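## Task

Put both grey steel power modules on a single top next to the arms, and both wooden pillar blocks on a single top. All four must stay upright the way they are now, with all of each base resting on the top. Every other item must finish resting directly on the top it sits on now. Nothing may end up in the slot in the top of any weight. A result held in place only by the robot does not count. Finish by releasing everything and moving the arms away.

## Robot and tools

Robots: four identical i2rt Big YAM arms named arm1, arm2, arm3 and arm4. Each has six joints, a two-finger gripper and a wrist camera (arm1_cam_wrist to arm4_cam_wrist). Two fixed room cameras, room_a and room_b, watch the scene. With joints 1 and 6 at 0 and the hand level and pointing forward, the wrist camera rides on top of the hand and looks toward the fingertips. The hand reaches roughly 1.0 m from the joint 1 axis at full extension. Joints move at different speeds, so the hand can take a wide, curved path between two postures.

Frame: one shared scene frame, origin on the floor, +z up. The hand point is midway between the fingertips; its z axis runs along the fingers and its y axis is the opening direction. Foot poses are never printed. All commands, however, are in joint space, not Cartesian.

execute_actions: argument actions is a list holding either one action or nothing. An action is an object keyed by robot name; each robot gets a joints object naming absolute joint targets (not offsets). Keys and ranges: joint1_rad -2.879 to 2.879 (base yaw; positive is counter-clockwise seen from above; 0 unfolds the arm the way its foot faces); joint2_rad 0 to 3.141 (shoulder; 0 has the upper arm pointing back about level, increasing lifts it up and then forward); joint3_rad 0 to 3.019 (elbow; 0 is fully folded, increasing opens it); joint4_rad -1.692 to 1.57 (hand pitch; positive tips the fingers up); joint5_rad -1.57 to 1.57 (sideways hand swing; positive to the arm's right); joint6_rad -2.094 to 2.094 (hand roll; positive is clockwise viewed from behind the hand); gripper_m 0 to 0.093 (fingertip gap in meters). Joint angles are radians. Completion tolerances are ±0.045, 0.14, 0.09, 0.055, 0.03, 0.035 rad for joints 1 to 6 and ±0.003 m for the gripper. Grip force tops out near 50 to 62 N per pad, lower on some grippers. You may give any subset of joints and robots; all named motions start at once and may finish at different times. A joint or robot left out may still be driving toward an earlier target, and joint_status will not show that. Optional cameras lists which images to return (omitted, null or ["all"] gives every camera; [] gives none); the pictures line names the images in order. An unknown key, camera name or out-of-range number rejects the whole call and nothing moves. An empty actions list just reports state and images.

wait: seconds from 0 to 10; commands nothing new and returns the same report as an empty action. zoom_image: camera plus region [x0, y0, x1, y1] in pixels of that camera's latest full image, origin top-left, at most 504 by 504. finished_scene: scene number 1 or 2; ends the scene for good, after the robot has held the last command, and its result says whether the goal was met and gives the next task.

Reading results: joint_positions gives each joint. joint_status says how each commanded motion ended. off_target means it settled away from the target and may keep pushing. contact_stop or time_out means the joint dropped its target and holds where it stopped; but a joint that timed out may keep a target (at most 0.375, 0.375, 0.113, 0.225, 0.075, 0.3 rad from where it stands for joints 1 to 6) and keep pushing, listed under on_its_own, and may move by itself if the way opens. Sending a joint its reported position relieves such a push. "joint command not followed" (often with a cause line) means a self/inter-arm collision check blocked that arm's joint targets; its gripper target still runs, and blocked joints read not_followed. The arm may retry those targets with every later action until valid targets arrive or the path clears; empty calls never show this line. on_its_own lists what this call did not command, and its "held at" is the held target, not the actual position. Joint torques are per arm joint, in joint_positions order, without the gripper: raw drive output with per-arm offset, scale and noise, nonzero in free air, and friction can mask or fake a load. No line reports robot-robot contact. A very small target change may not move a joint. A loaded joint holding position slowly sags.

If a result reports a stop, later execute_actions, wait and finished_scene calls in the same reply are skipped.

Heat: holding loads or pushing warms motors, also between calls while the robot holds its last command. A MOTOR HOT line appears from 85 °C; at 100 °C that arm's motors and gripper go limp until cool and the arm drops (OVER-TEMPERATURE FAULT). Its joint_status then reads limit_stop_at_motor_heat for unreached keys; resend the target. Some heat carries into the next scene.

Avoid: arms pressing hard on each other (fails and ends the run) or hitting each other; the collision check can react too late and ignores fingers, gripper housings and wrist cameras. The arm does not stop on touch and can push with great force. Do not knock or place anything off the work area or onto the floor, drop or slam items, or let anything into a weight's slot. Loose objects may occasionally be nudged by outside disturbances. Arms act independently; one stalling does not pause the others. After a fault an arm stays where it was left.

Each tool is called after "Request:" as name([rows], argument=value, ...), one row to a line, values as JSON.

## Session

Request:
execute_actions(actions=[])

Scene clock: 0.00 s.
Joint torques (N m, as the arm reports them, + toward a larger angle): no reading
arm1.joint_positions: joint1_rad=-0.512 joint2_rad=+0.271 joint3_rad=+1.374 joint4_rad=-1.155 joint5_rad=+0.082 joint6_rad=+0.115 gripper_m=+0.095
arm1.joint_status: not commanded
arm1.hand: x=-1.3580 y=+0.8306 z=+1.4339 quat_wxyz=(-0.676, +0.056, -0.722, -0.135) (m; scene frame)
arm2.joint_positions: joint1_rad=+0.329 joint2_rad=+0.538 joint3_rad=+1.661 joint4_rad=-1.459 joint5_rad=+0.085 joint6_rad=-0.145 gripper_m=+0.095
arm2.joint_status: not commanded
arm2.hand: x=-0.7575 y=-0.2176 z=+1.4234 quat_wxyz=(-0.174, +0.806, -0.104, -0.556) (m; scene frame)
arm3.joint_positions: joint1_rad=+0.717 joint2_rad=+0.448 joint3_rad=+1.481 joint4_rad=-1.262 joint5_rad=-0.104 joint6_rad=+0.138 gripper_m=+0.094
arm3.joint_status: not commanded
arm3.hand: x=+0.6049 y=+0.0880 z=+1.3700 quat_wxyz=(-0.323, -0.723, -0.289, +0.538) (m; scene frame)
arm4.joint_positions: joint1_rad=-0.698 joint2_rad=+0.589 joint3_rad=+1.565 joint4_rad=-1.499 joint5_rad=-0.126 joint6_rad=-0.179 gripper_m=+0.094
arm4.joint_status: not commanded
arm4.hand: x=+1.2473 y=-0.7926 z=+1.3873 quat_wxyz=(-0.054, -0.845, -0.181, +0.500) (m; scene frame)
pictures: arm1_cam_wrist, arm2_cam_wrist, arm3_cam_wrist, arm4_cam_wrist, room_a, room_b
Images, in order (width x height): arm1_cam_wrist 616x616, arm2_cam_wrist 616x616, arm3_cam_wrist 616x616, arm4_cam_wrist 616x616, room_a 896x504, room_b 896x504.

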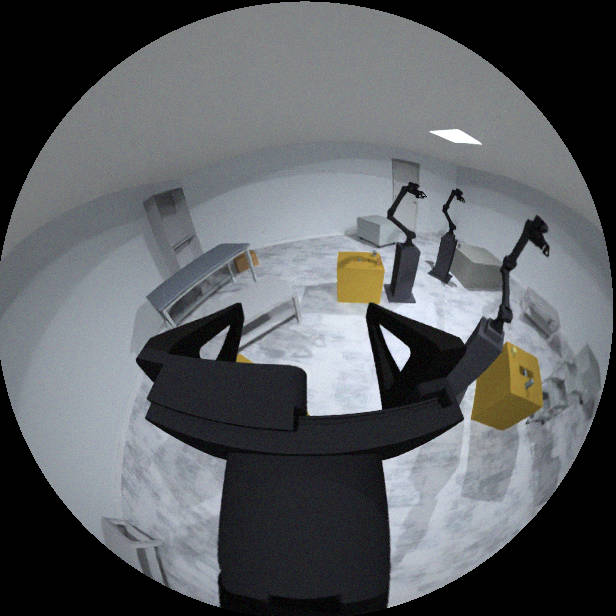

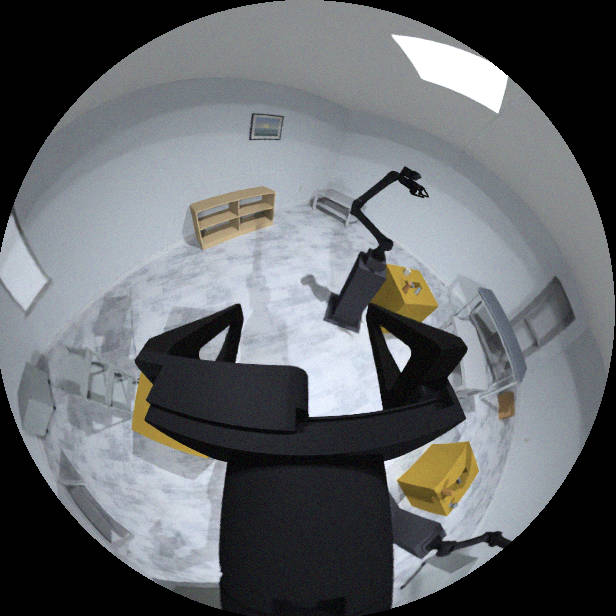

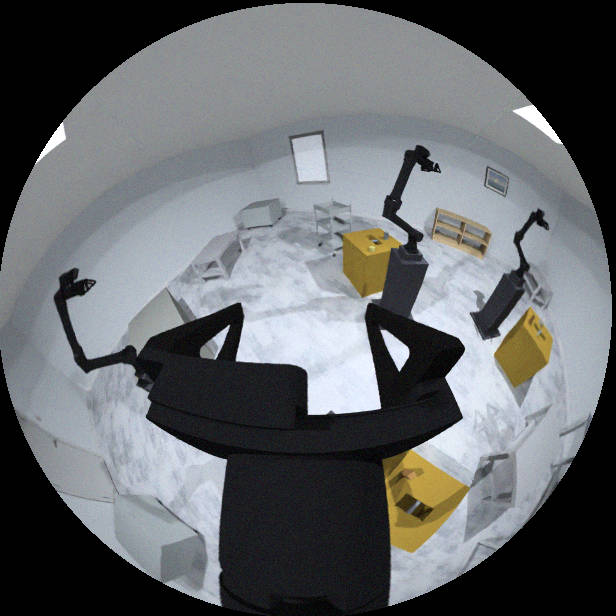

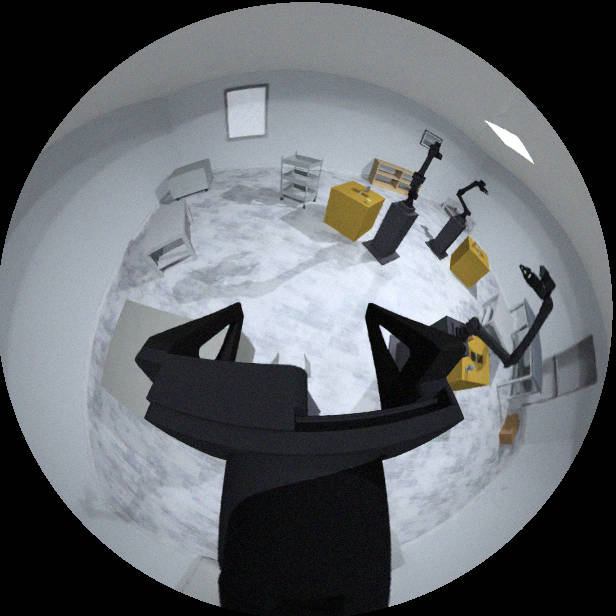

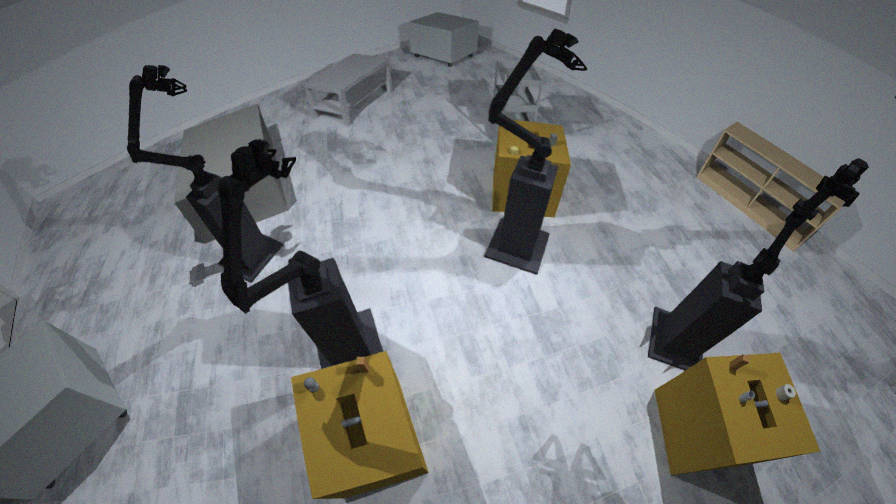

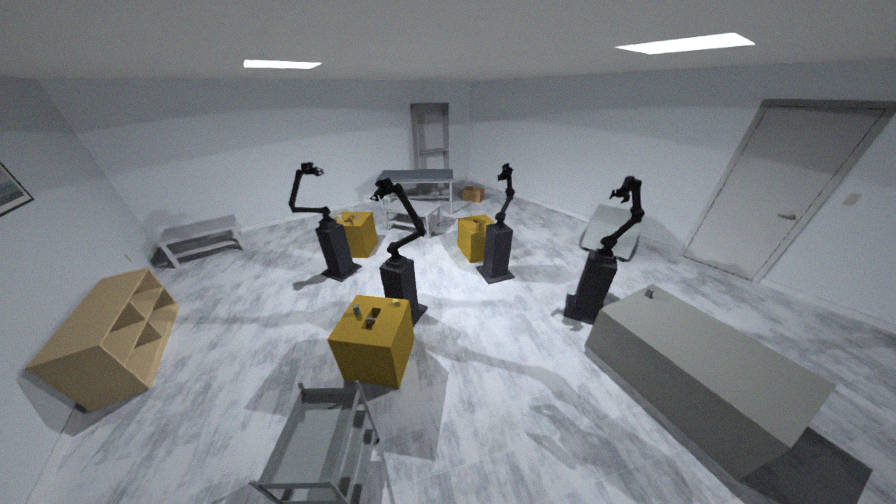

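Request:
zoom_image(camera="room_a", region=[640, 330, 830, 480])

Request:
zoom_image(camera="room_a", region=[270, 340, 440, 504])

Request:
zoom_image(camera="room_b", region=[320, 280, 430, 360])

Request:
zoom_image(camera="room_b", region=[580, 260, 720, 360])

Region (640, 330, 830, 480) of room_a's 896x504 image, scaled by 2.653, with more detail than that image has; it fills the top 398 rows of this view, and the rest is white.

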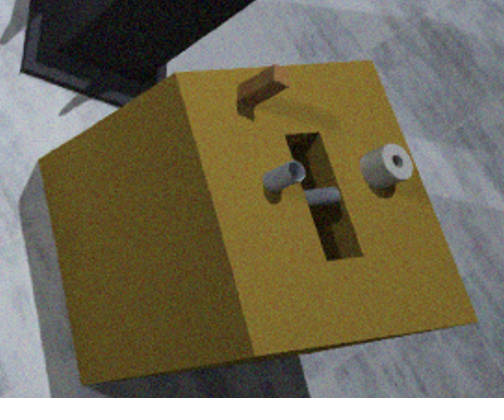

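Region (270, 340, 440, 504) of room_a's 896x504 image, scaled by 2.965, with more detail than that image has; it fills the top 486 rows of this view, and the rest is white.

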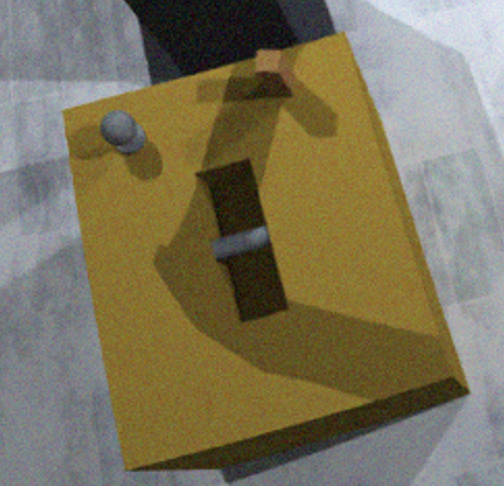

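Region (320, 280, 430, 360) of room_b's 896x504 image, scaled by 4.582, with more detail than that image has; it fills the top 367 rows of this view, and the rest is white.

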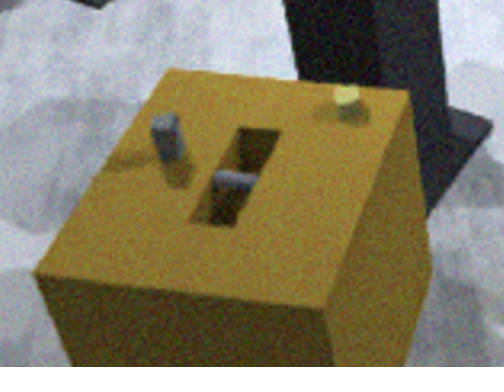

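Region (580, 260, 720, 360) of room_b's 896x504 image, scaled by 3.600, with more detail than that image has; it fills the top 360 rows of this view, and the rest is white.

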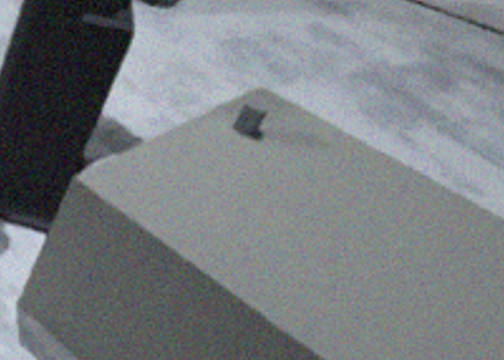

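Request:
execute_actions([
  {"arm1":{"joints":{"joint1_rad":0.15,"joint2_rad":1.3,"joint3_rad":1.3,"joint4_rad":-1.2,"joint5_rad":0,"joint6_rad":0}},"arm2":{"joints":{"joint1_rad":1.7,"joint2_rad":1.3,"joint3_rad":1.3,"joint4_rad":-1.2,"joint5_rad":0,"joint6_rad":0}},"arm3":{"joints":{"joint1_rad":-2.04,"joint2_rad":1.3,"joint3_rad":1.3,"joint4_rad":-1.2,"joint5_rad":0,"joint6_rad":0}},"arm4":{"joints":{"joint1_rad":0.3,"joint2_rad":1.3,"joint3_rad":1.3,"joint4_rad":-1.2,"joint5_rad":0,"joint6_rad":0}}},
])

Scene clock: 5.07 s.
Joint torques (N m, as the arm reports them, + toward a larger angle): arm1=[-1.1  -9.77 11.74  0.76 -0.09 -0.24] | arm2=[ -1.18 -10.15  11.27   1.43  -0.03   0.01] | arm3=[ -0.12 -13.34  10.85   1.26   0.14  -0.28] | arm4=[ -0.86 -10.97  10.51   1.41  -0.09   0.08]
arm1.joint_positions: joint1_rad=+0.151 joint2_rad=+1.306 joint3_rad=+1.287 joint4_rad=-1.191 joint5_rad=+0.001 joint6_rad=+0.012 gripper_m=+0.095
arm1.joint_status: all done
arm1.hand: x=-1.2097 y=+1.2040 z=+1.0883 quat_wxyz=(-0.158, +0.474, -0.861, -0.092) (m; scene frame)
arm2.joint_positions: joint1_rad=+1.703 joint2_rad=+1.319 joint3_rad=+1.277 joint4_rad=-1.207 joint5_rad=-0.001 joint6_rad=-0.013 gripper_m=+0.095
arm2.joint_status: all done
arm2.hand: x=-0.8764 y=-0.6617 z=+1.0410 quat_wxyz=(+0.075, +0.855, +0.494, -0.142) (m; scene frame)
arm3.joint_positions: joint1_rad=-2.037 joint2_rad=+1.313 joint3_rad=+1.289 joint4_rad=-1.210 joint5_rad=-0.001 joint6_rad=+0.014 gripper_m=+0.094
arm3.joint_status: all done
arm3.hand: x=+0.8510 y=+0.6250 z=+1.0075 quat_wxyz=(+0.131, -0.553, +0.818, +0.095) (m; scene frame)
arm4.joint_positions: joint1_rad=+0.299 joint2_rad=+1.315 joint3_rad=+1.274 joint4_rad=-1.206 joint5_rad=-0.001 joint6_rad=-0.012 gripper_m=+0.094
arm4.joint_status: all done
arm4.hand: x=+1.2342 y=-1.1593 z=+1.0625 quat_wxyz=(-0.089, -0.820, -0.549, +0.137) (m; scene frame)
pictures: arm1_cam_wrist, arm2_cam_wrist, arm3_cam_wrist, arm4_cam_wrist, room_a, room_b
Images, in order (width x height): arm1_cam_wrist 616x616, arm2_cam_wrist 616x616, arm3_cam_wrist 616x616, arm4_cam_wrist 616x616, room_a 896x504, room_b 896x504.

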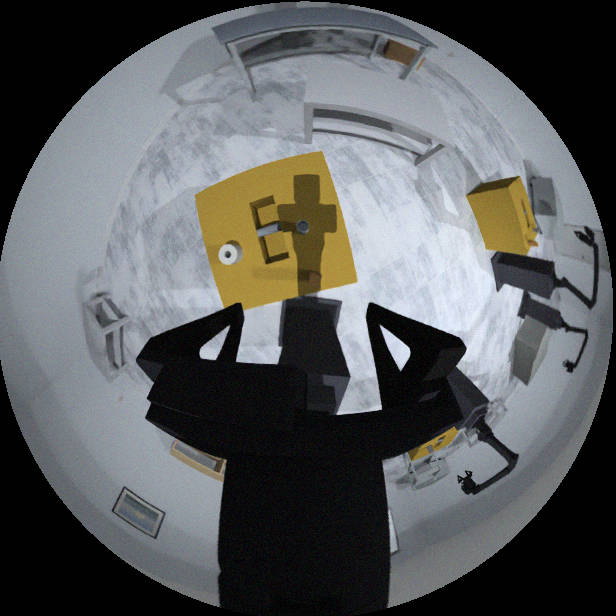

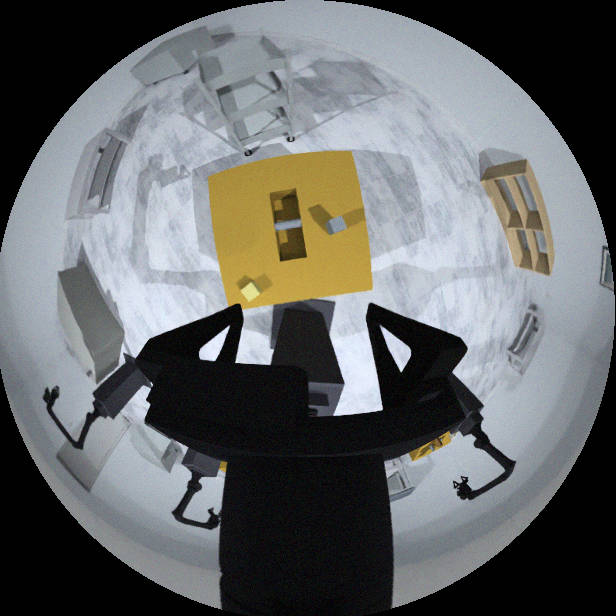

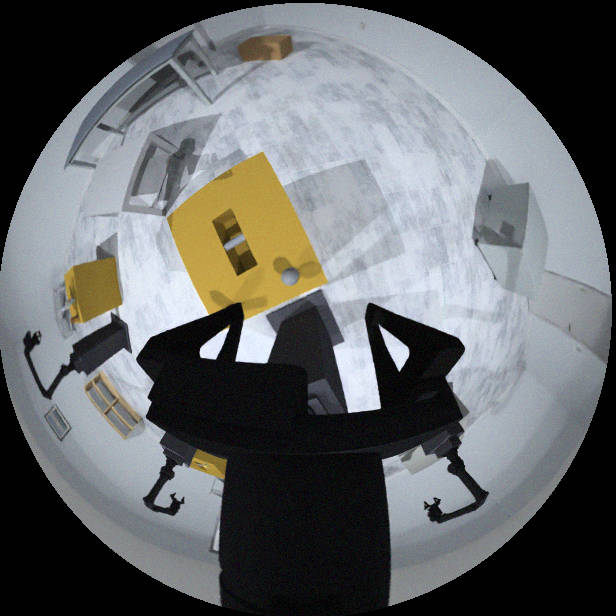

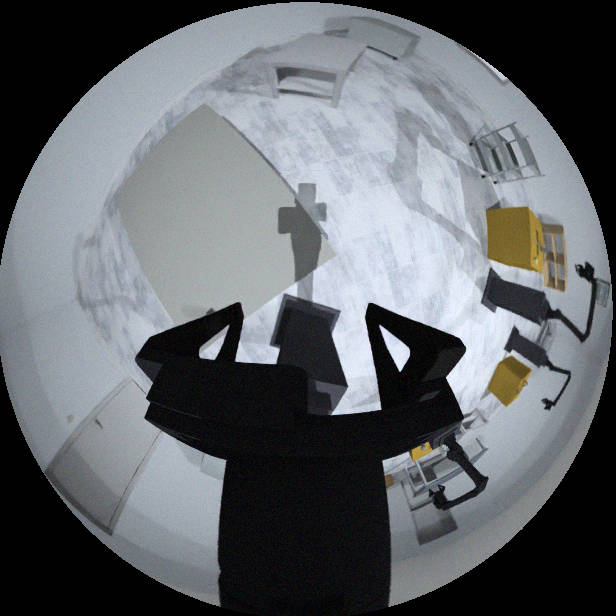

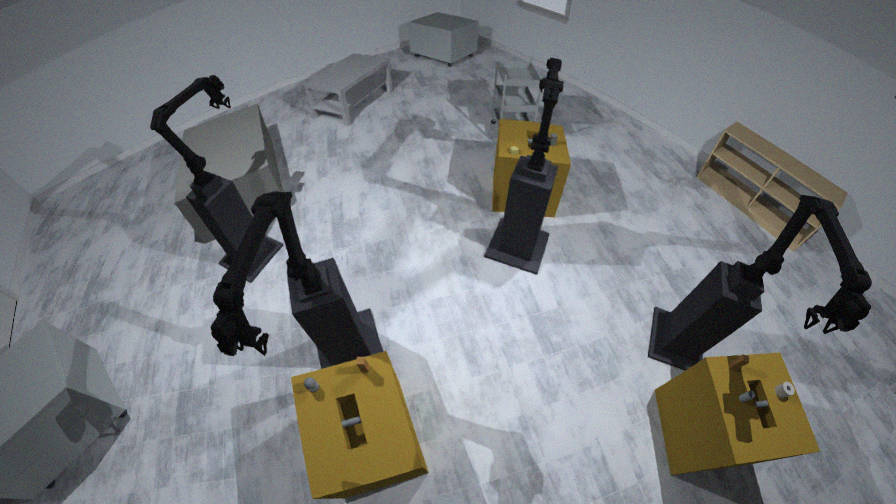

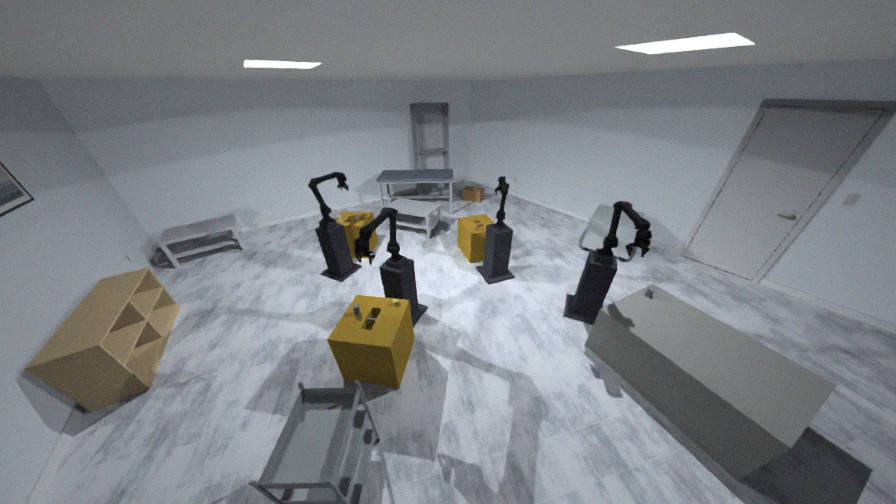

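Request:
execute_actions([
  {"arm1":{"joints":{"joint4_rad":-0.4}},"arm2":{"joints":{"joint3_rad":0.8}},"arm3":{"joints":{"joint1_rad":-1.45}},"arm4":{"joints":{"joint2_rad":1.8}}},
], cameras=["arm3_cam_wrist"])

Scene clock: 6.97 s.
Joint torques (N m, as the arm reports them, + toward a larger angle): arm1=[ -1.69 -11.14  12.68   2.59  -0.05  -0.24] | arm2=[-1.14 -6.42  7.7   0.45 -0.03  0.01] | arm3=[  0.64 -12.78  10.83   1.28   0.12  -0.27] | arm4=[ -0.82 -16.58   8.65   0.37  -0.09   0.08]
arm1.joint_positions: joint1_rad=+0.151 joint2_rad=+1.306 joint3_rad=+1.287 joint4_rad=-0.417 joint5_rad=+0.001 joint6_rad=+0.012 gripper_m=+0.095
arm1.joint_status: all done
arm1.hand: x=-1.1381 y=+1.3187 z=+1.2154 quat_wxyz=(-0.469, +0.404, -0.738, -0.268) (m; scene frame)
arm2.joint_positions: joint1_rad=+1.703 joint2_rad=+1.302 joint3_rad=+0.797 joint4_rad=-1.205 joint5_rad=-0.001 joint6_rad=-0.013 gripper_m=+0.095
arm2.joint_status: all done
arm2.hand: x=-0.7927 y=-0.5185 z=+0.8612 quat_wxyz=(-0.037, +0.864, +0.498, +0.059) (m; scene frame)
arm3.joint_positions: joint1_rad=-1.453 joint2_rad=+1.313 joint3_rad=+1.289 joint4_rad=-1.210 joint5_rad=-0.001 joint6_rad=+0.012 gripper_m=+0.094
arm3.joint_status: all done
arm3.hand: x=+0.5906 y=+0.6450 z=+1.0098 quat_wxyz=(+0.098, -0.764, +0.624, +0.132) (m; scene frame)
arm4.joint_positions: joint1_rad=+0.299 joint2_rad=+1.819 joint3_rad=+1.274 joint4_rad=-1.205 joint5_rad=-0.001 joint6_rad=-0.012 gripper_m=+0.094
arm4.joint_status: all done
arm4.hand: x=+1.2291 y=-1.1711 z=+0.8383 quat_wxyz=(+0.048, -0.828, -0.554, -0.073) (m; scene frame)
pictures: arm3_cam_wrist
Images, in order (width x height): arm3_cam_wrist 616x616.

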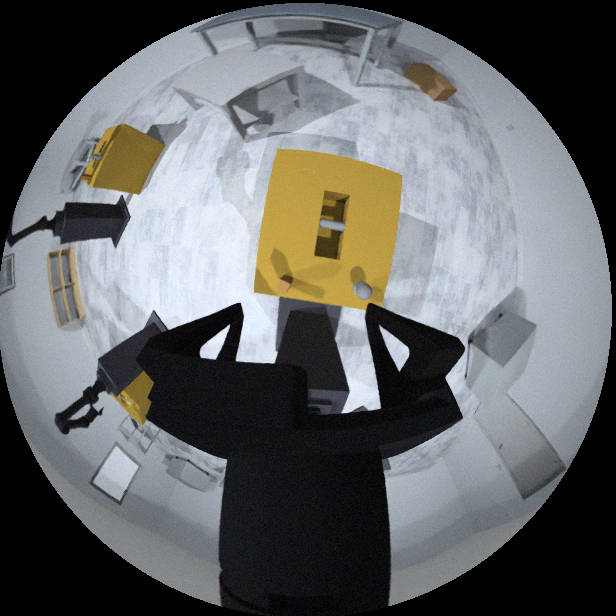

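Request:
execute_actions([
  {"arm1":{"joints":{"joint1_rad":0.09,"joint2_rad":1.621,"joint3_rad":0.77,"joint4_rad":-0.706}},"arm2":{"joints":{"joint1_rad":1.55,"joint2_rad":1.88,"joint3_rad":1.30,"joint4_rad":-0.962}},"arm3":{"joints":{"joint1_rad":0.244,"joint2_rad":1.2,"joint3_rad":0.7,"joint4_rad":1.0}},"arm4":{"joints":{"joint1_rad":1.0,"joint2_rad":1.6,"joint3_rad":1.1,"joint4_rad":-1.07}}},
], cameras=["arm1_cam_wrist","arm2_cam_wrist","arm4_cam_wrist","room_a","room_b"])

Scene clock: 16.67 s.
Joint torques (N m, as the arm reports them, + toward a larger angle): arm1=[-0.91 -9.58  8.02  0.63 -0.05 -0.23] | arm2=[ -0.45 -14.88  10.72   0.73  -0.03   0.01] | arm3=[ 0.7  -8.93  9.64  2.47  0.13 -0.27] | arm4=[ -1.08 -12.49   7.28   0.72  -0.07   0.06]
arm1.joint_positions: joint1_rad=+0.088 joint2_rad=+1.617 joint3_rad=+0.750 joint4_rad=-0.710 joint5_rad=+0.000 joint6_rad=+0.011 gripper_m=+0.095
arm1.joint_status: all done
arm1.hand: x=-1.2460 y=+1.1062 z=+0.7800 quat_wxyz=(+0.001, +0.455, -0.891, -0.003) (m; scene frame)
arm2.joint_positions: joint1_rad=+1.543 joint2_rad=+1.887 joint3_rad=+1.258 joint4_rad=-0.967 joint5_rad=-0.001 joint6_rad=-0.012 gripper_m=+0.095
arm2.joint_status: all done
arm2.hand: x=-0.9717 y=-0.6600 z=+0.7751 quat_wxyz=(-0.008, +0.904, +0.428, +0.010) (m; scene frame)
arm3.joint_positions: joint1_rad=+0.238 joint2_rad=+1.204 joint3_rad=+0.696 joint4_rad=+0.978 joint5_rad=-0.001 joint6_rad=+0.012 gripper_m=+0.094
arm3.joint_status: all done
arm3.hand: x=+0.2144 y=+0.0372 z=+1.1797 quat_wxyz=(-0.150, -0.512, -0.082, +0.842) (m; scene frame)
arm4.joint_positions: joint1_rad=+1.002 joint2_rad=+1.600 joint3_rad=+1.100 joint4_rad=-1.075 joint5_rad=-0.001 joint6_rad=-0.010 gripper_m=+0.094
arm4.joint_status: all done
arm4.hand: x=+1.5394 y=-1.1604 z=+0.8746 quat_wxyz=(+0.001, -0.590, -0.808, +0.000) (m; scene frame)
pictures: arm1_cam_wrist, arm2_cam_wrist, arm4_cam_wrist, room_a, room_b
Images, in order (width x height): arm1_cam_wrist 616x616, arm2_cam_wrist 616x616, arm4_cam_wrist 616x616, room_a 896x504, room_b 896x504.

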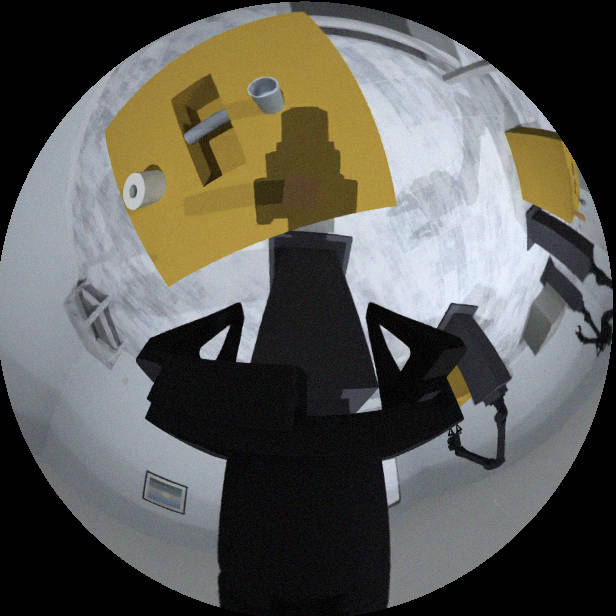

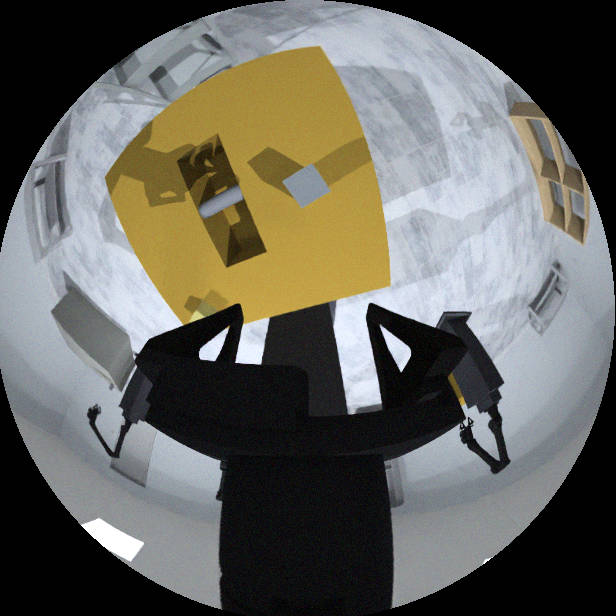

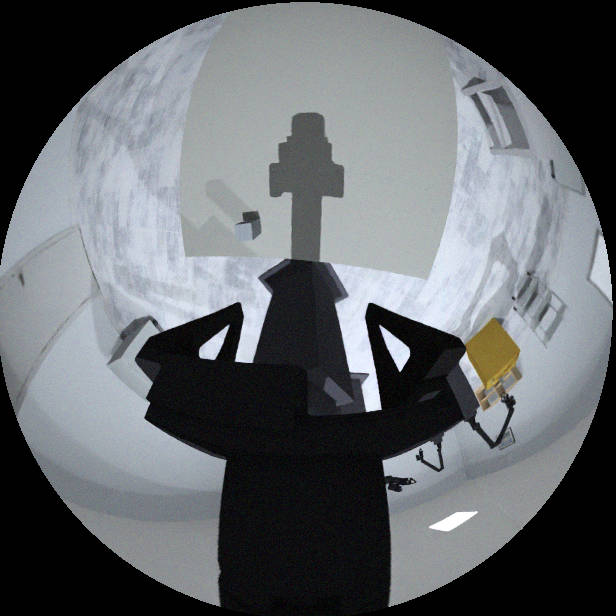

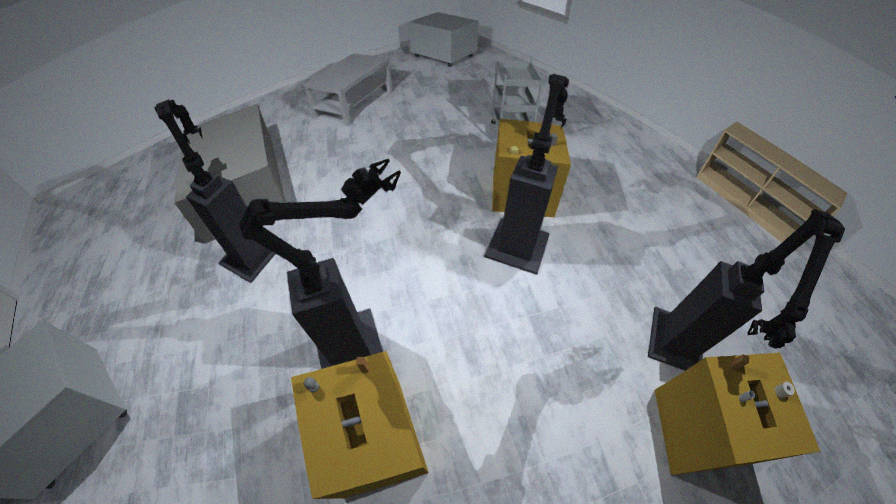

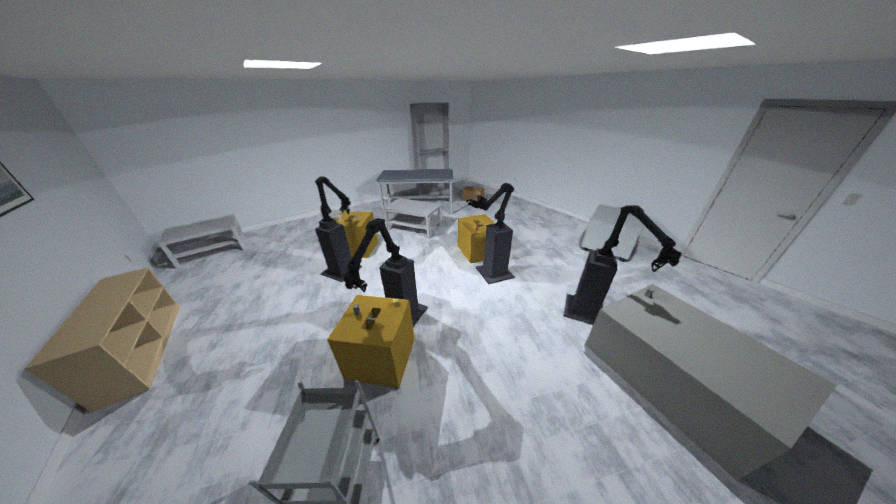

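Request:
zoom_image(camera="arm2_cam_wrist", region=[230, 120, 390, 250])

Request:
zoom_image(camera="arm1_cam_wrist", region=[220, 60, 400, 240])

Region (230, 120, 390, 250) of arm2_cam_wrist's 616x616 image, scaled by 3.150, with more detail than that image has; it fills the top 410 rows of this view, and the rest is white.

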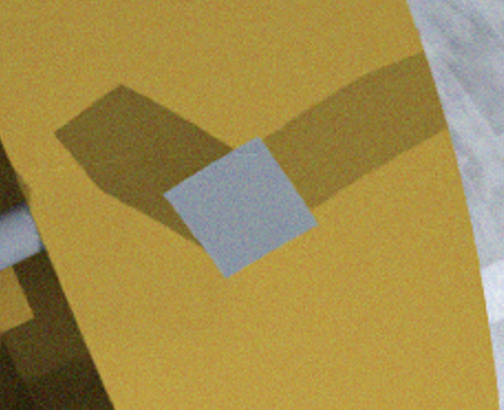

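Region (220, 60, 400, 240) of arm1_cam_wrist's 616x616 image, scaled by 2.800, with more detail than that image has.

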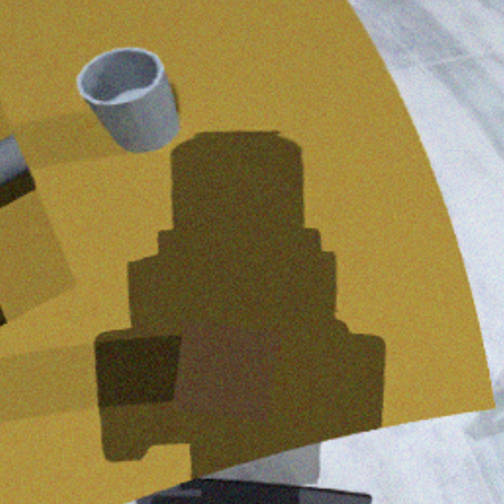

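Request:
zoom_image(camera="arm4_cam_wrist", region=[370, 390, 530, 510])

Request:
zoom_image(camera="arm1_cam_wrist", region=[430, 290, 616, 480])

Request:
zoom_image(camera="arm2_cam_wrist", region=[60, 380, 520, 520])

Region (370, 390, 530, 510) of arm4_cam_wrist's 616x616 image, scaled by 3.150, with more detail than that image has; it fills the top 378 rows of this view, and the rest is white.

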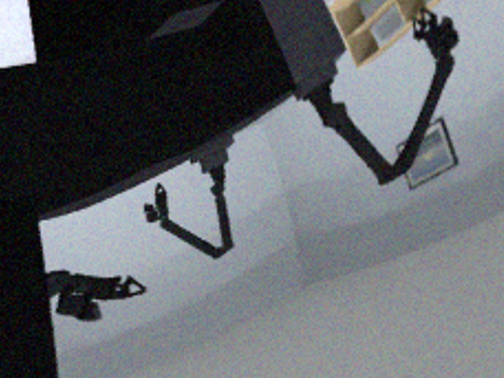

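Region (430, 290, 616, 480) of arm1_cam_wrist's 616x616 image, scaled by 2.653, with more detail than that image has; it fills the left 493 columns of this view, and the rest is white.

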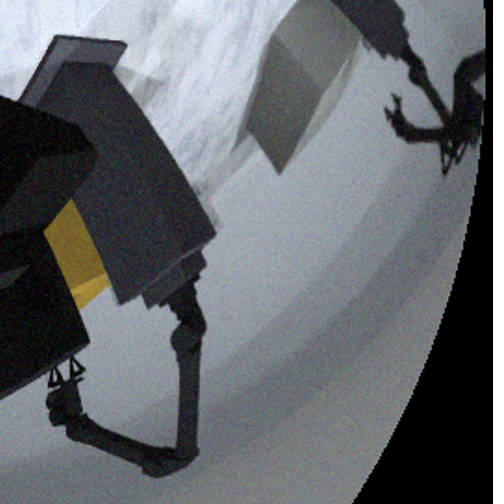

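Region (60, 380, 520, 520) of arm2_cam_wrist's 616x616 image, scaled by 1.096, with more detail than that image has; it fills the top 153 rows of this view, and the rest is white.

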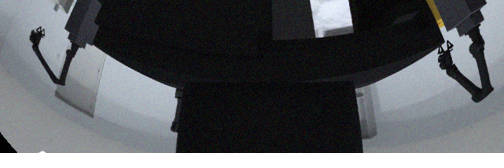

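Request:
execute_actions([
  {"arm1":{"joints":{"joint1_rad":0.108,"joint2_rad":1.865,"joint3_rad":1.0,"joint4_rad":-0.67,"joint6_rad":0.14}},"arm2":{"joints":{"joint1_rad":1.55,"joint2_rad":2.105,"joint3_rad":1.572,"joint4_rad":-0.985,"joint6_rad":-0.55}},"arm4":{"joints":{"joint1_rad":-1.787,"joint2_rad":1.0,"joint3_rad":0.9,"joint4_rad":-1.3}}},
], cameras=["arm1_cam_wrist","arm2_cam_wrist"])

Scene clock: 24.57 s.
Joint torques (N m, as the arm reports them, + toward a larger angle): arm1=[ -0.64 -13.16   7.99   0.79  -0.08   0.04] | arm2=[ -0.48 -17.22  11.09   0.26  -0.08  -0.25] | arm3=[ 0.67 -8.93  9.64  2.46  0.14 -0.27] | arm4=[-1.4  -4.33  9.1   0.54 -0.13  0.06]
arm1.joint_positions: joint1_rad=+0.100 joint2_rad=+1.861 joint3_rad=+0.979 joint4_rad=-0.673 joint5_rad=+0.000 joint6_rad=+0.128 gripper_m=+0.095
arm1.joint_status: all done
arm1.hand: x=-1.1991 y=+1.1823 z=+0.7451 quat_wxyz=(-0.008, +0.408, -0.913, -0.008) (m; scene frame)
arm2.joint_positions: joint1_rad=+1.543 joint2_rad=+2.108 joint3_rad=+1.528 joint4_rad=-0.978 joint5_rad=-0.001 joint6_rad=-0.537 gripper_m=+0.095
arm2.joint_status: all done
arm2.hand: x=-1.0298 y=-0.7289 z=+0.7425 quat_wxyz=(-0.002, +0.762, +0.648, -0.007) (m; scene frame)
arm3.joint_positions: joint1_rad=+0.238 joint2_rad=+1.204 joint3_rad=+0.696 joint4_rad=+0.978 joint5_rad=-0.001 joint6_rad=+0.012 gripper_m=+0.094
arm3.joint_status: not commanded
arm3.hand: x=+0.2144 y=+0.0372 z=+1.1797 quat_wxyz=(-0.150, -0.512, -0.082, +0.842) (m; scene frame)
arm4.joint_positions: joint1_rad=-1.780 joint2_rad=+0.997 joint3_rad=+0.891 joint4_rad=-1.293 joint5_rad=+0.001 joint6_rad=-0.009 gripper_m=+0.094
arm4.joint_status: all done
arm4.hand: x=+1.2310 y=-0.5107 z=+0.9974 quat_wxyz=(+0.036, -0.897, +0.435, +0.076) (m; scene frame)
pictures: arm1_cam_wrist, arm2_cam_wrist
Images, in order (width x height): arm1_cam_wrist 616x616, arm2_cam_wrist 616x616.

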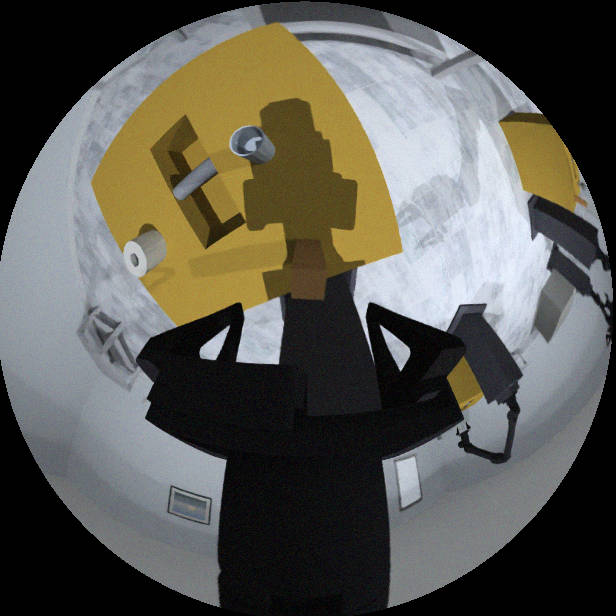

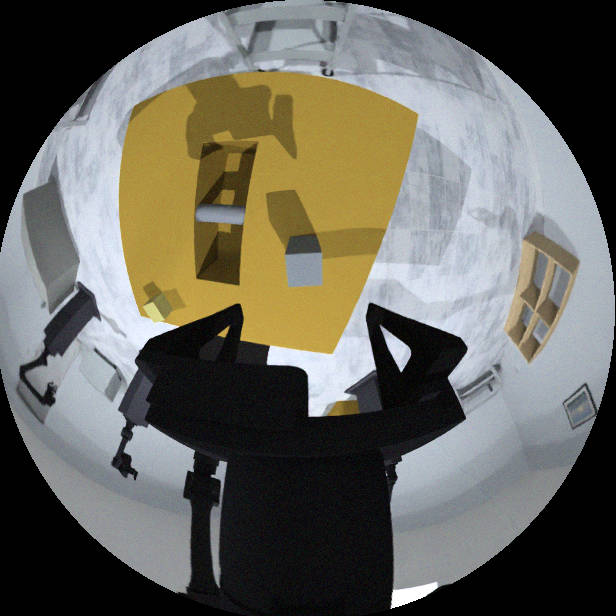

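Request:
zoom_image(camera="arm1_cam_wrist", region=[238, 200, 378, 320])

Request:
zoom_image(camera="arm2_cam_wrist", region=[238, 200, 378, 320])

Region (238, 200, 378, 320) of arm1_cam_wrist's 616x616 image, scaled by 3.600, with more detail than that image has; it fills the top 432 rows of this view, and the rest is white.

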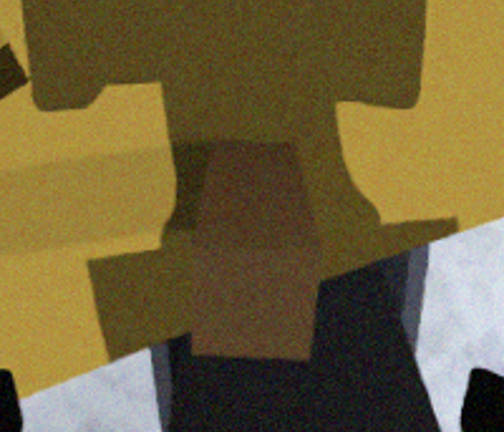

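Region (238, 200, 378, 320) of arm2_cam_wrist's 616x616 image, scaled by 3.600, with more detail than that image has; it fills the top 432 rows of this view, and the rest is white.

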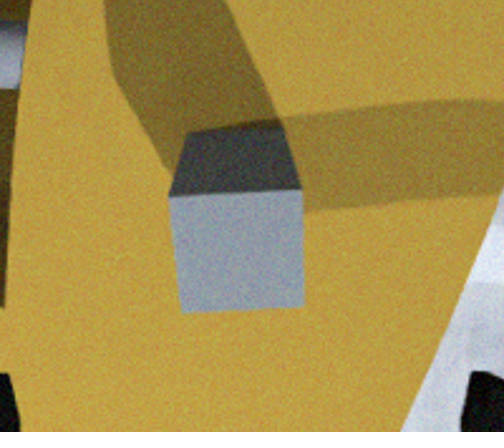

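Request:
execute_actions([
  {"arm1":{"joints":{"joint2_rad":2.046,"joint3_rad":0.96,"joint4_rad":-0.468,"joint6_rad":0.17}},"arm2":{"joints":{"joint2_rad":2.26,"joint3_rad":1.512,"joint4_rad":-0.785,"joint6_rad":-0.59}}},
], cameras=["arm1_cam_wrist","arm2_cam_wrist"])

Scene clock: 28.37 s.
Joint torques (N m, as the arm reports them, + toward a larger angle): arm1=[ -0.55 -13.96   5.19   0.92  -0.04   0.1 ] | arm2=[ -0.42 -18.78   7.18   1.06  -0.08  -0.25] | arm3=[ 0.69 -8.97  9.65  2.45  0.13 -0.27] | arm4=[-1.41 -4.35  9.1   0.54 -0.13  0.06]
arm1.joint_positions: joint1_rad=+0.100 joint2_rad=+2.054 joint3_rad=+0.952 joint4_rad=-0.478 joint5_rad=+0.000 joint6_rad=+0.158 gripper_m=+0.095
arm1.joint_status: all done
arm1.hand: x=-1.2067 y=+1.1720 z=+0.6595 quat_wxyz=(+0.002, +0.394, -0.919, -0.002) (m; scene frame)
arm2.joint_positions: joint1_rad=+1.543 joint2_rad=+2.278 joint3_rad=+1.500 joint4_rad=-0.797 joint5_rad=-0.001 joint6_rad=-0.577 gripper_m=+0.095
arm2.joint_status: all done
arm2.hand: x=-1.0266 y=-0.7238 z=+0.6369 quat_wxyz=(-0.004, +0.748, +0.663, +0.001) (m; scene frame)
arm3.joint_positions: joint1_rad=+0.238 joint2_rad=+1.204 joint3_rad=+0.696 joint4_rad=+0.978 joint5_rad=-0.001 joint6_rad=+0.012 gripper_m=+0.094
arm3.joint_status: not commanded
arm3.hand: x=+0.2144 y=+0.0372 z=+1.1797 quat_wxyz=(-0.150, -0.512, -0.082, +0.842) (m; scene frame)
arm4.joint_positions: joint1_rad=-1.780 joint2_rad=+0.997 joint3_rad=+0.891 joint4_rad=-1.293 joint5_rad=+0.001 joint6_rad=-0.009 gripper_m=+0.094
arm4.joint_status: not commanded
arm4.hand: x=+1.2310 y=-0.5107 z=+0.9974 quat_wxyz=(+0.036, -0.897, +0.435, +0.076) (m; scene frame)
pictures: arm1_cam_wrist, arm2_cam_wrist
Images, in order (width x height): arm1_cam_wrist 616x616, arm2_cam_wrist 616x616.

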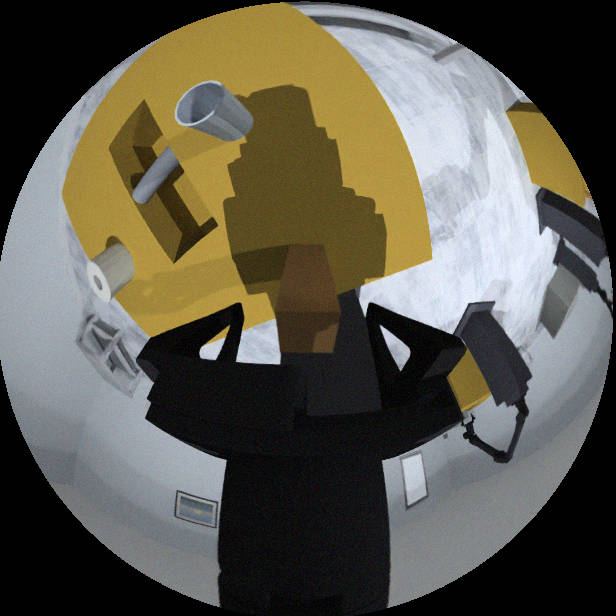

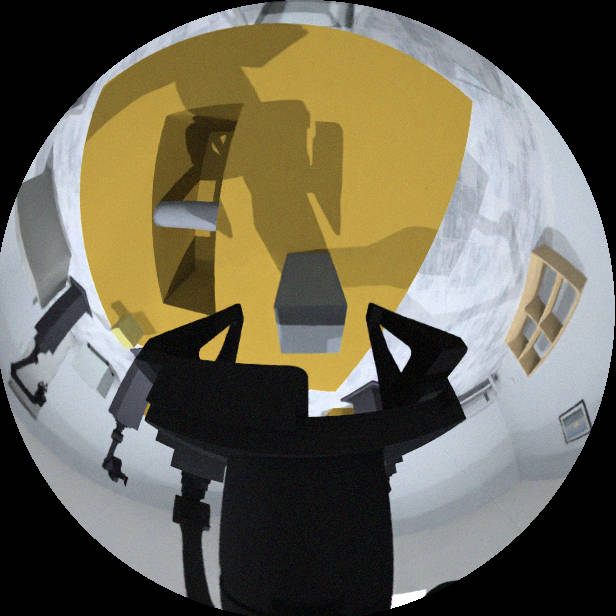

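Request:
execute_actions([
  {"arm1":{"joints":{"gripper_m":0.0}},"arm2":{"joints":{"gripper_m":0.0}}},
], cameras=["arm1_cam_wrist","arm2_cam_wrist"])

Scene clock: 29.80 s.
Joint torques (N m, as the arm reports them, + toward a larger angle): arm1=[ -0.2  -14.09   5.21   0.9   -0.04   0.07] | arm2=[ -0.46 -18.87   7.21   1.01  -0.14  -0.25] | arm3=[ 0.66 -8.96  9.64  2.46  0.13 -0.27] | arm4=[-1.38 -4.35  9.1   0.54 -0.13  0.06]
arm1.joint_positions: joint1_rad=+0.100 joint2_rad=+2.054 joint3_rad=+0.952 joint4_rad=-0.477 joint5_rad=+0.000 joint6_rad=+0.158 gripper_m=+0.035
arm1.joint_status: gripper_m off_target (ended at +0.035, target +0.000)
arm1.hand: x=-1.2067 y=+1.1721 z=+0.6595 quat_wxyz=(+0.002, +0.394, -0.919, -0.002) (m; scene frame)
arm2.joint_positions: joint1_rad=+1.544 joint2_rad=+2.278 joint3_rad=+1.500 joint4_rad=-0.796 joint5_rad=+0.001 joint6_rad=-0.578 gripper_m=+0.040
arm2.joint_status: gripper_m off_target (ended at +0.040, target +0.000)
arm2.hand: x=-1.0268 y=-0.7240 z=+0.6369 quat_wxyz=(-0.004, +0.748, +0.664, +0.001) (m; scene frame)
arm3.joint_positions: joint1_rad=+0.238 joint2_rad=+1.204 joint3_rad=+0.696 joint4_rad=+0.978 joint5_rad=-0.001 joint6_rad=+0.012 gripper_m=+0.094
arm3.joint_status: not commanded
arm3.hand: x=+0.2144 y=+0.0372 z=+1.1797 quat_wxyz=(-0.150, -0.512, -0.082, +0.842) (m; scene frame)
arm4.joint_positions: joint1_rad=-1.780 joint2_rad=+0.997 joint3_rad=+0.891 joint4_rad=-1.293 joint5_rad=+0.001 joint6_rad=-0.009 gripper_m=+0.094
arm4.joint_status: not commanded
arm4.hand: x=+1.2310 y=-0.5107 z=+0.9974 quat_wxyz=(+0.036, -0.897, +0.435, +0.076) (m; scene frame)
pictures: arm1_cam_wrist, arm2_cam_wrist
Images, in order (width x height): arm1_cam_wrist 616x616, arm2_cam_wrist 616x616.

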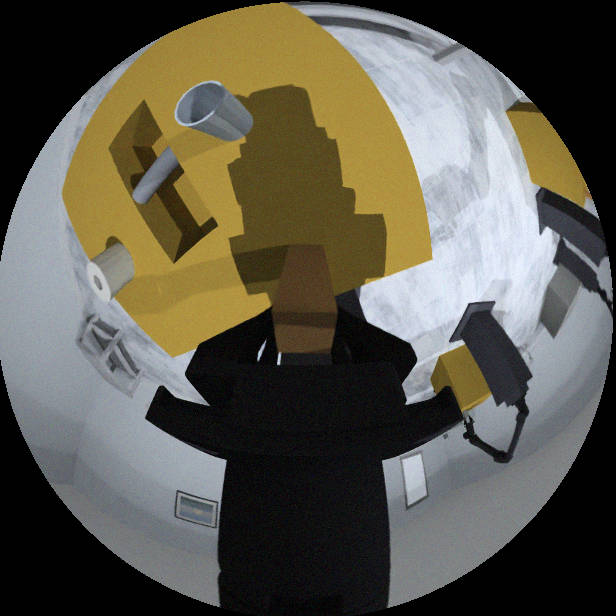

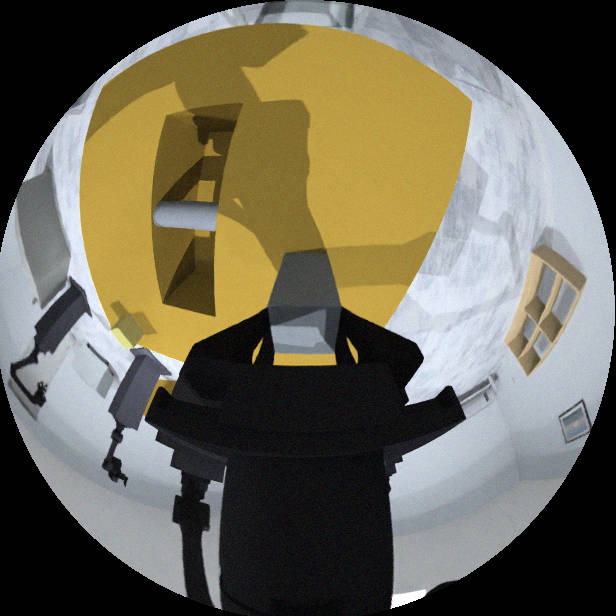

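Request:
execute_actions([
  {"arm1":{"joints":{"joint2_rad":1.85,"joint3_rad":1.0,"joint4_rad":-0.69}},"arm2":{"joints":{"joint2_rad":2.07,"joint3_rad":1.572,"joint4_rad":-1.0}}},
], cameras=["arm1_cam_wrist","arm2_cam_wrist"])

Scene clock: 31.57 s.
Joint torques (N m, as the arm reports them, + toward a larger angle): arm1=[ -0.6  -12.07   8.04   0.35  -0.03   0.08] | arm2=[ -0.5  -16.66   9.94   0.19  -0.14  -0.24] | arm3=[ 0.67 -8.93  9.65  2.46  0.13 -0.27] | arm4=[-1.38 -4.33  9.1   0.53 -0.13  0.06]
arm1.joint_positions: joint1_rad=+0.100 joint2_rad=+1.841 joint3_rad=+0.982 joint4_rad=-0.681 joint5_rad=+0.000 joint6_rad=+0.158 gripper_m=+0.035
arm1.joint_status: all done
arm1.hand: x=-1.1970 y=+1.1851 z=+0.7543 quat_wxyz=(-0.015, +0.394, -0.919, -0.013) (m; scene frame)
arm2.joint_positions: joint1_rad=+1.544 joint2_rad=+2.069 joint3_rad=+1.545 joint4_rad=-0.989 joint5_rad=+0.001 joint6_rad=-0.578 gripper_m=+0.040
arm2.joint_status: all done
arm2.hand: x=-1.0366 y=-0.7373 z=+0.7710 quat_wxyz=(+0.000, +0.748, +0.663, -0.030) (m; scene frame)
arm3.joint_positions: joint1_rad=+0.238 joint2_rad=+1.204 joint3_rad=+0.696 joint4_rad=+0.978 joint5_rad=-0.001 joint6_rad=+0.012 gripper_m=+0.094
arm3.joint_status: not commanded
arm3.hand: x=+0.2144 y=+0.0372 z=+1.1797 quat_wxyz=(-0.150, -0.512, -0.082, +0.842) (m; scene frame)
arm4.joint_positions: joint1_rad=-1.780 joint2_rad=+0.997 joint3_rad=+0.891 joint4_rad=-1.293 joint5_rad=+0.001 joint6_rad=-0.009 gripper_m=+0.094
arm4.joint_status: not commanded
arm4.hand: x=+1.2310 y=-0.5107 z=+0.9974 quat_wxyz=(+0.036, -0.897, +0.435, +0.076) (m; scene frame)
pictures: arm1_cam_wrist, arm2_cam_wrist
Images, in order (width x height): arm1_cam_wrist 616x616, arm2_cam_wrist 616x616.

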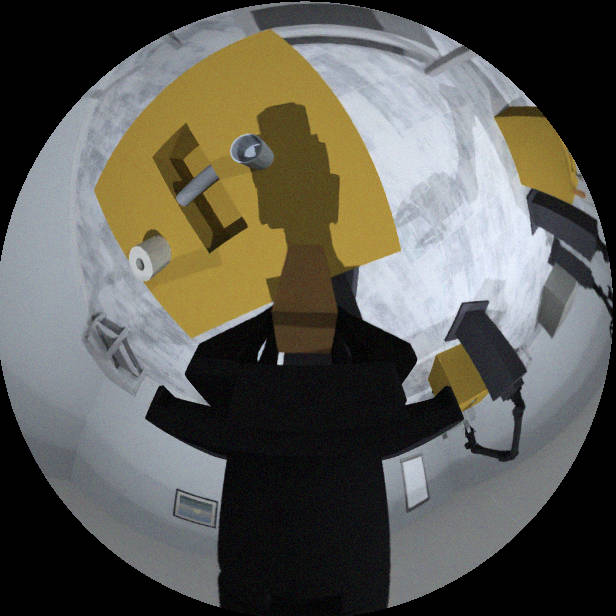

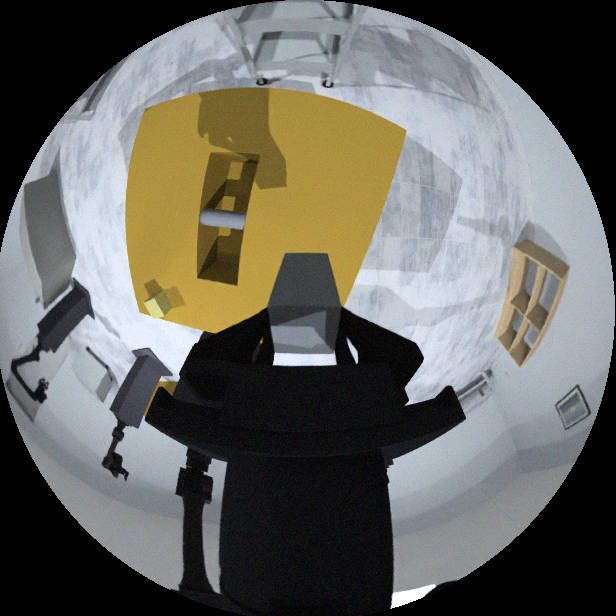

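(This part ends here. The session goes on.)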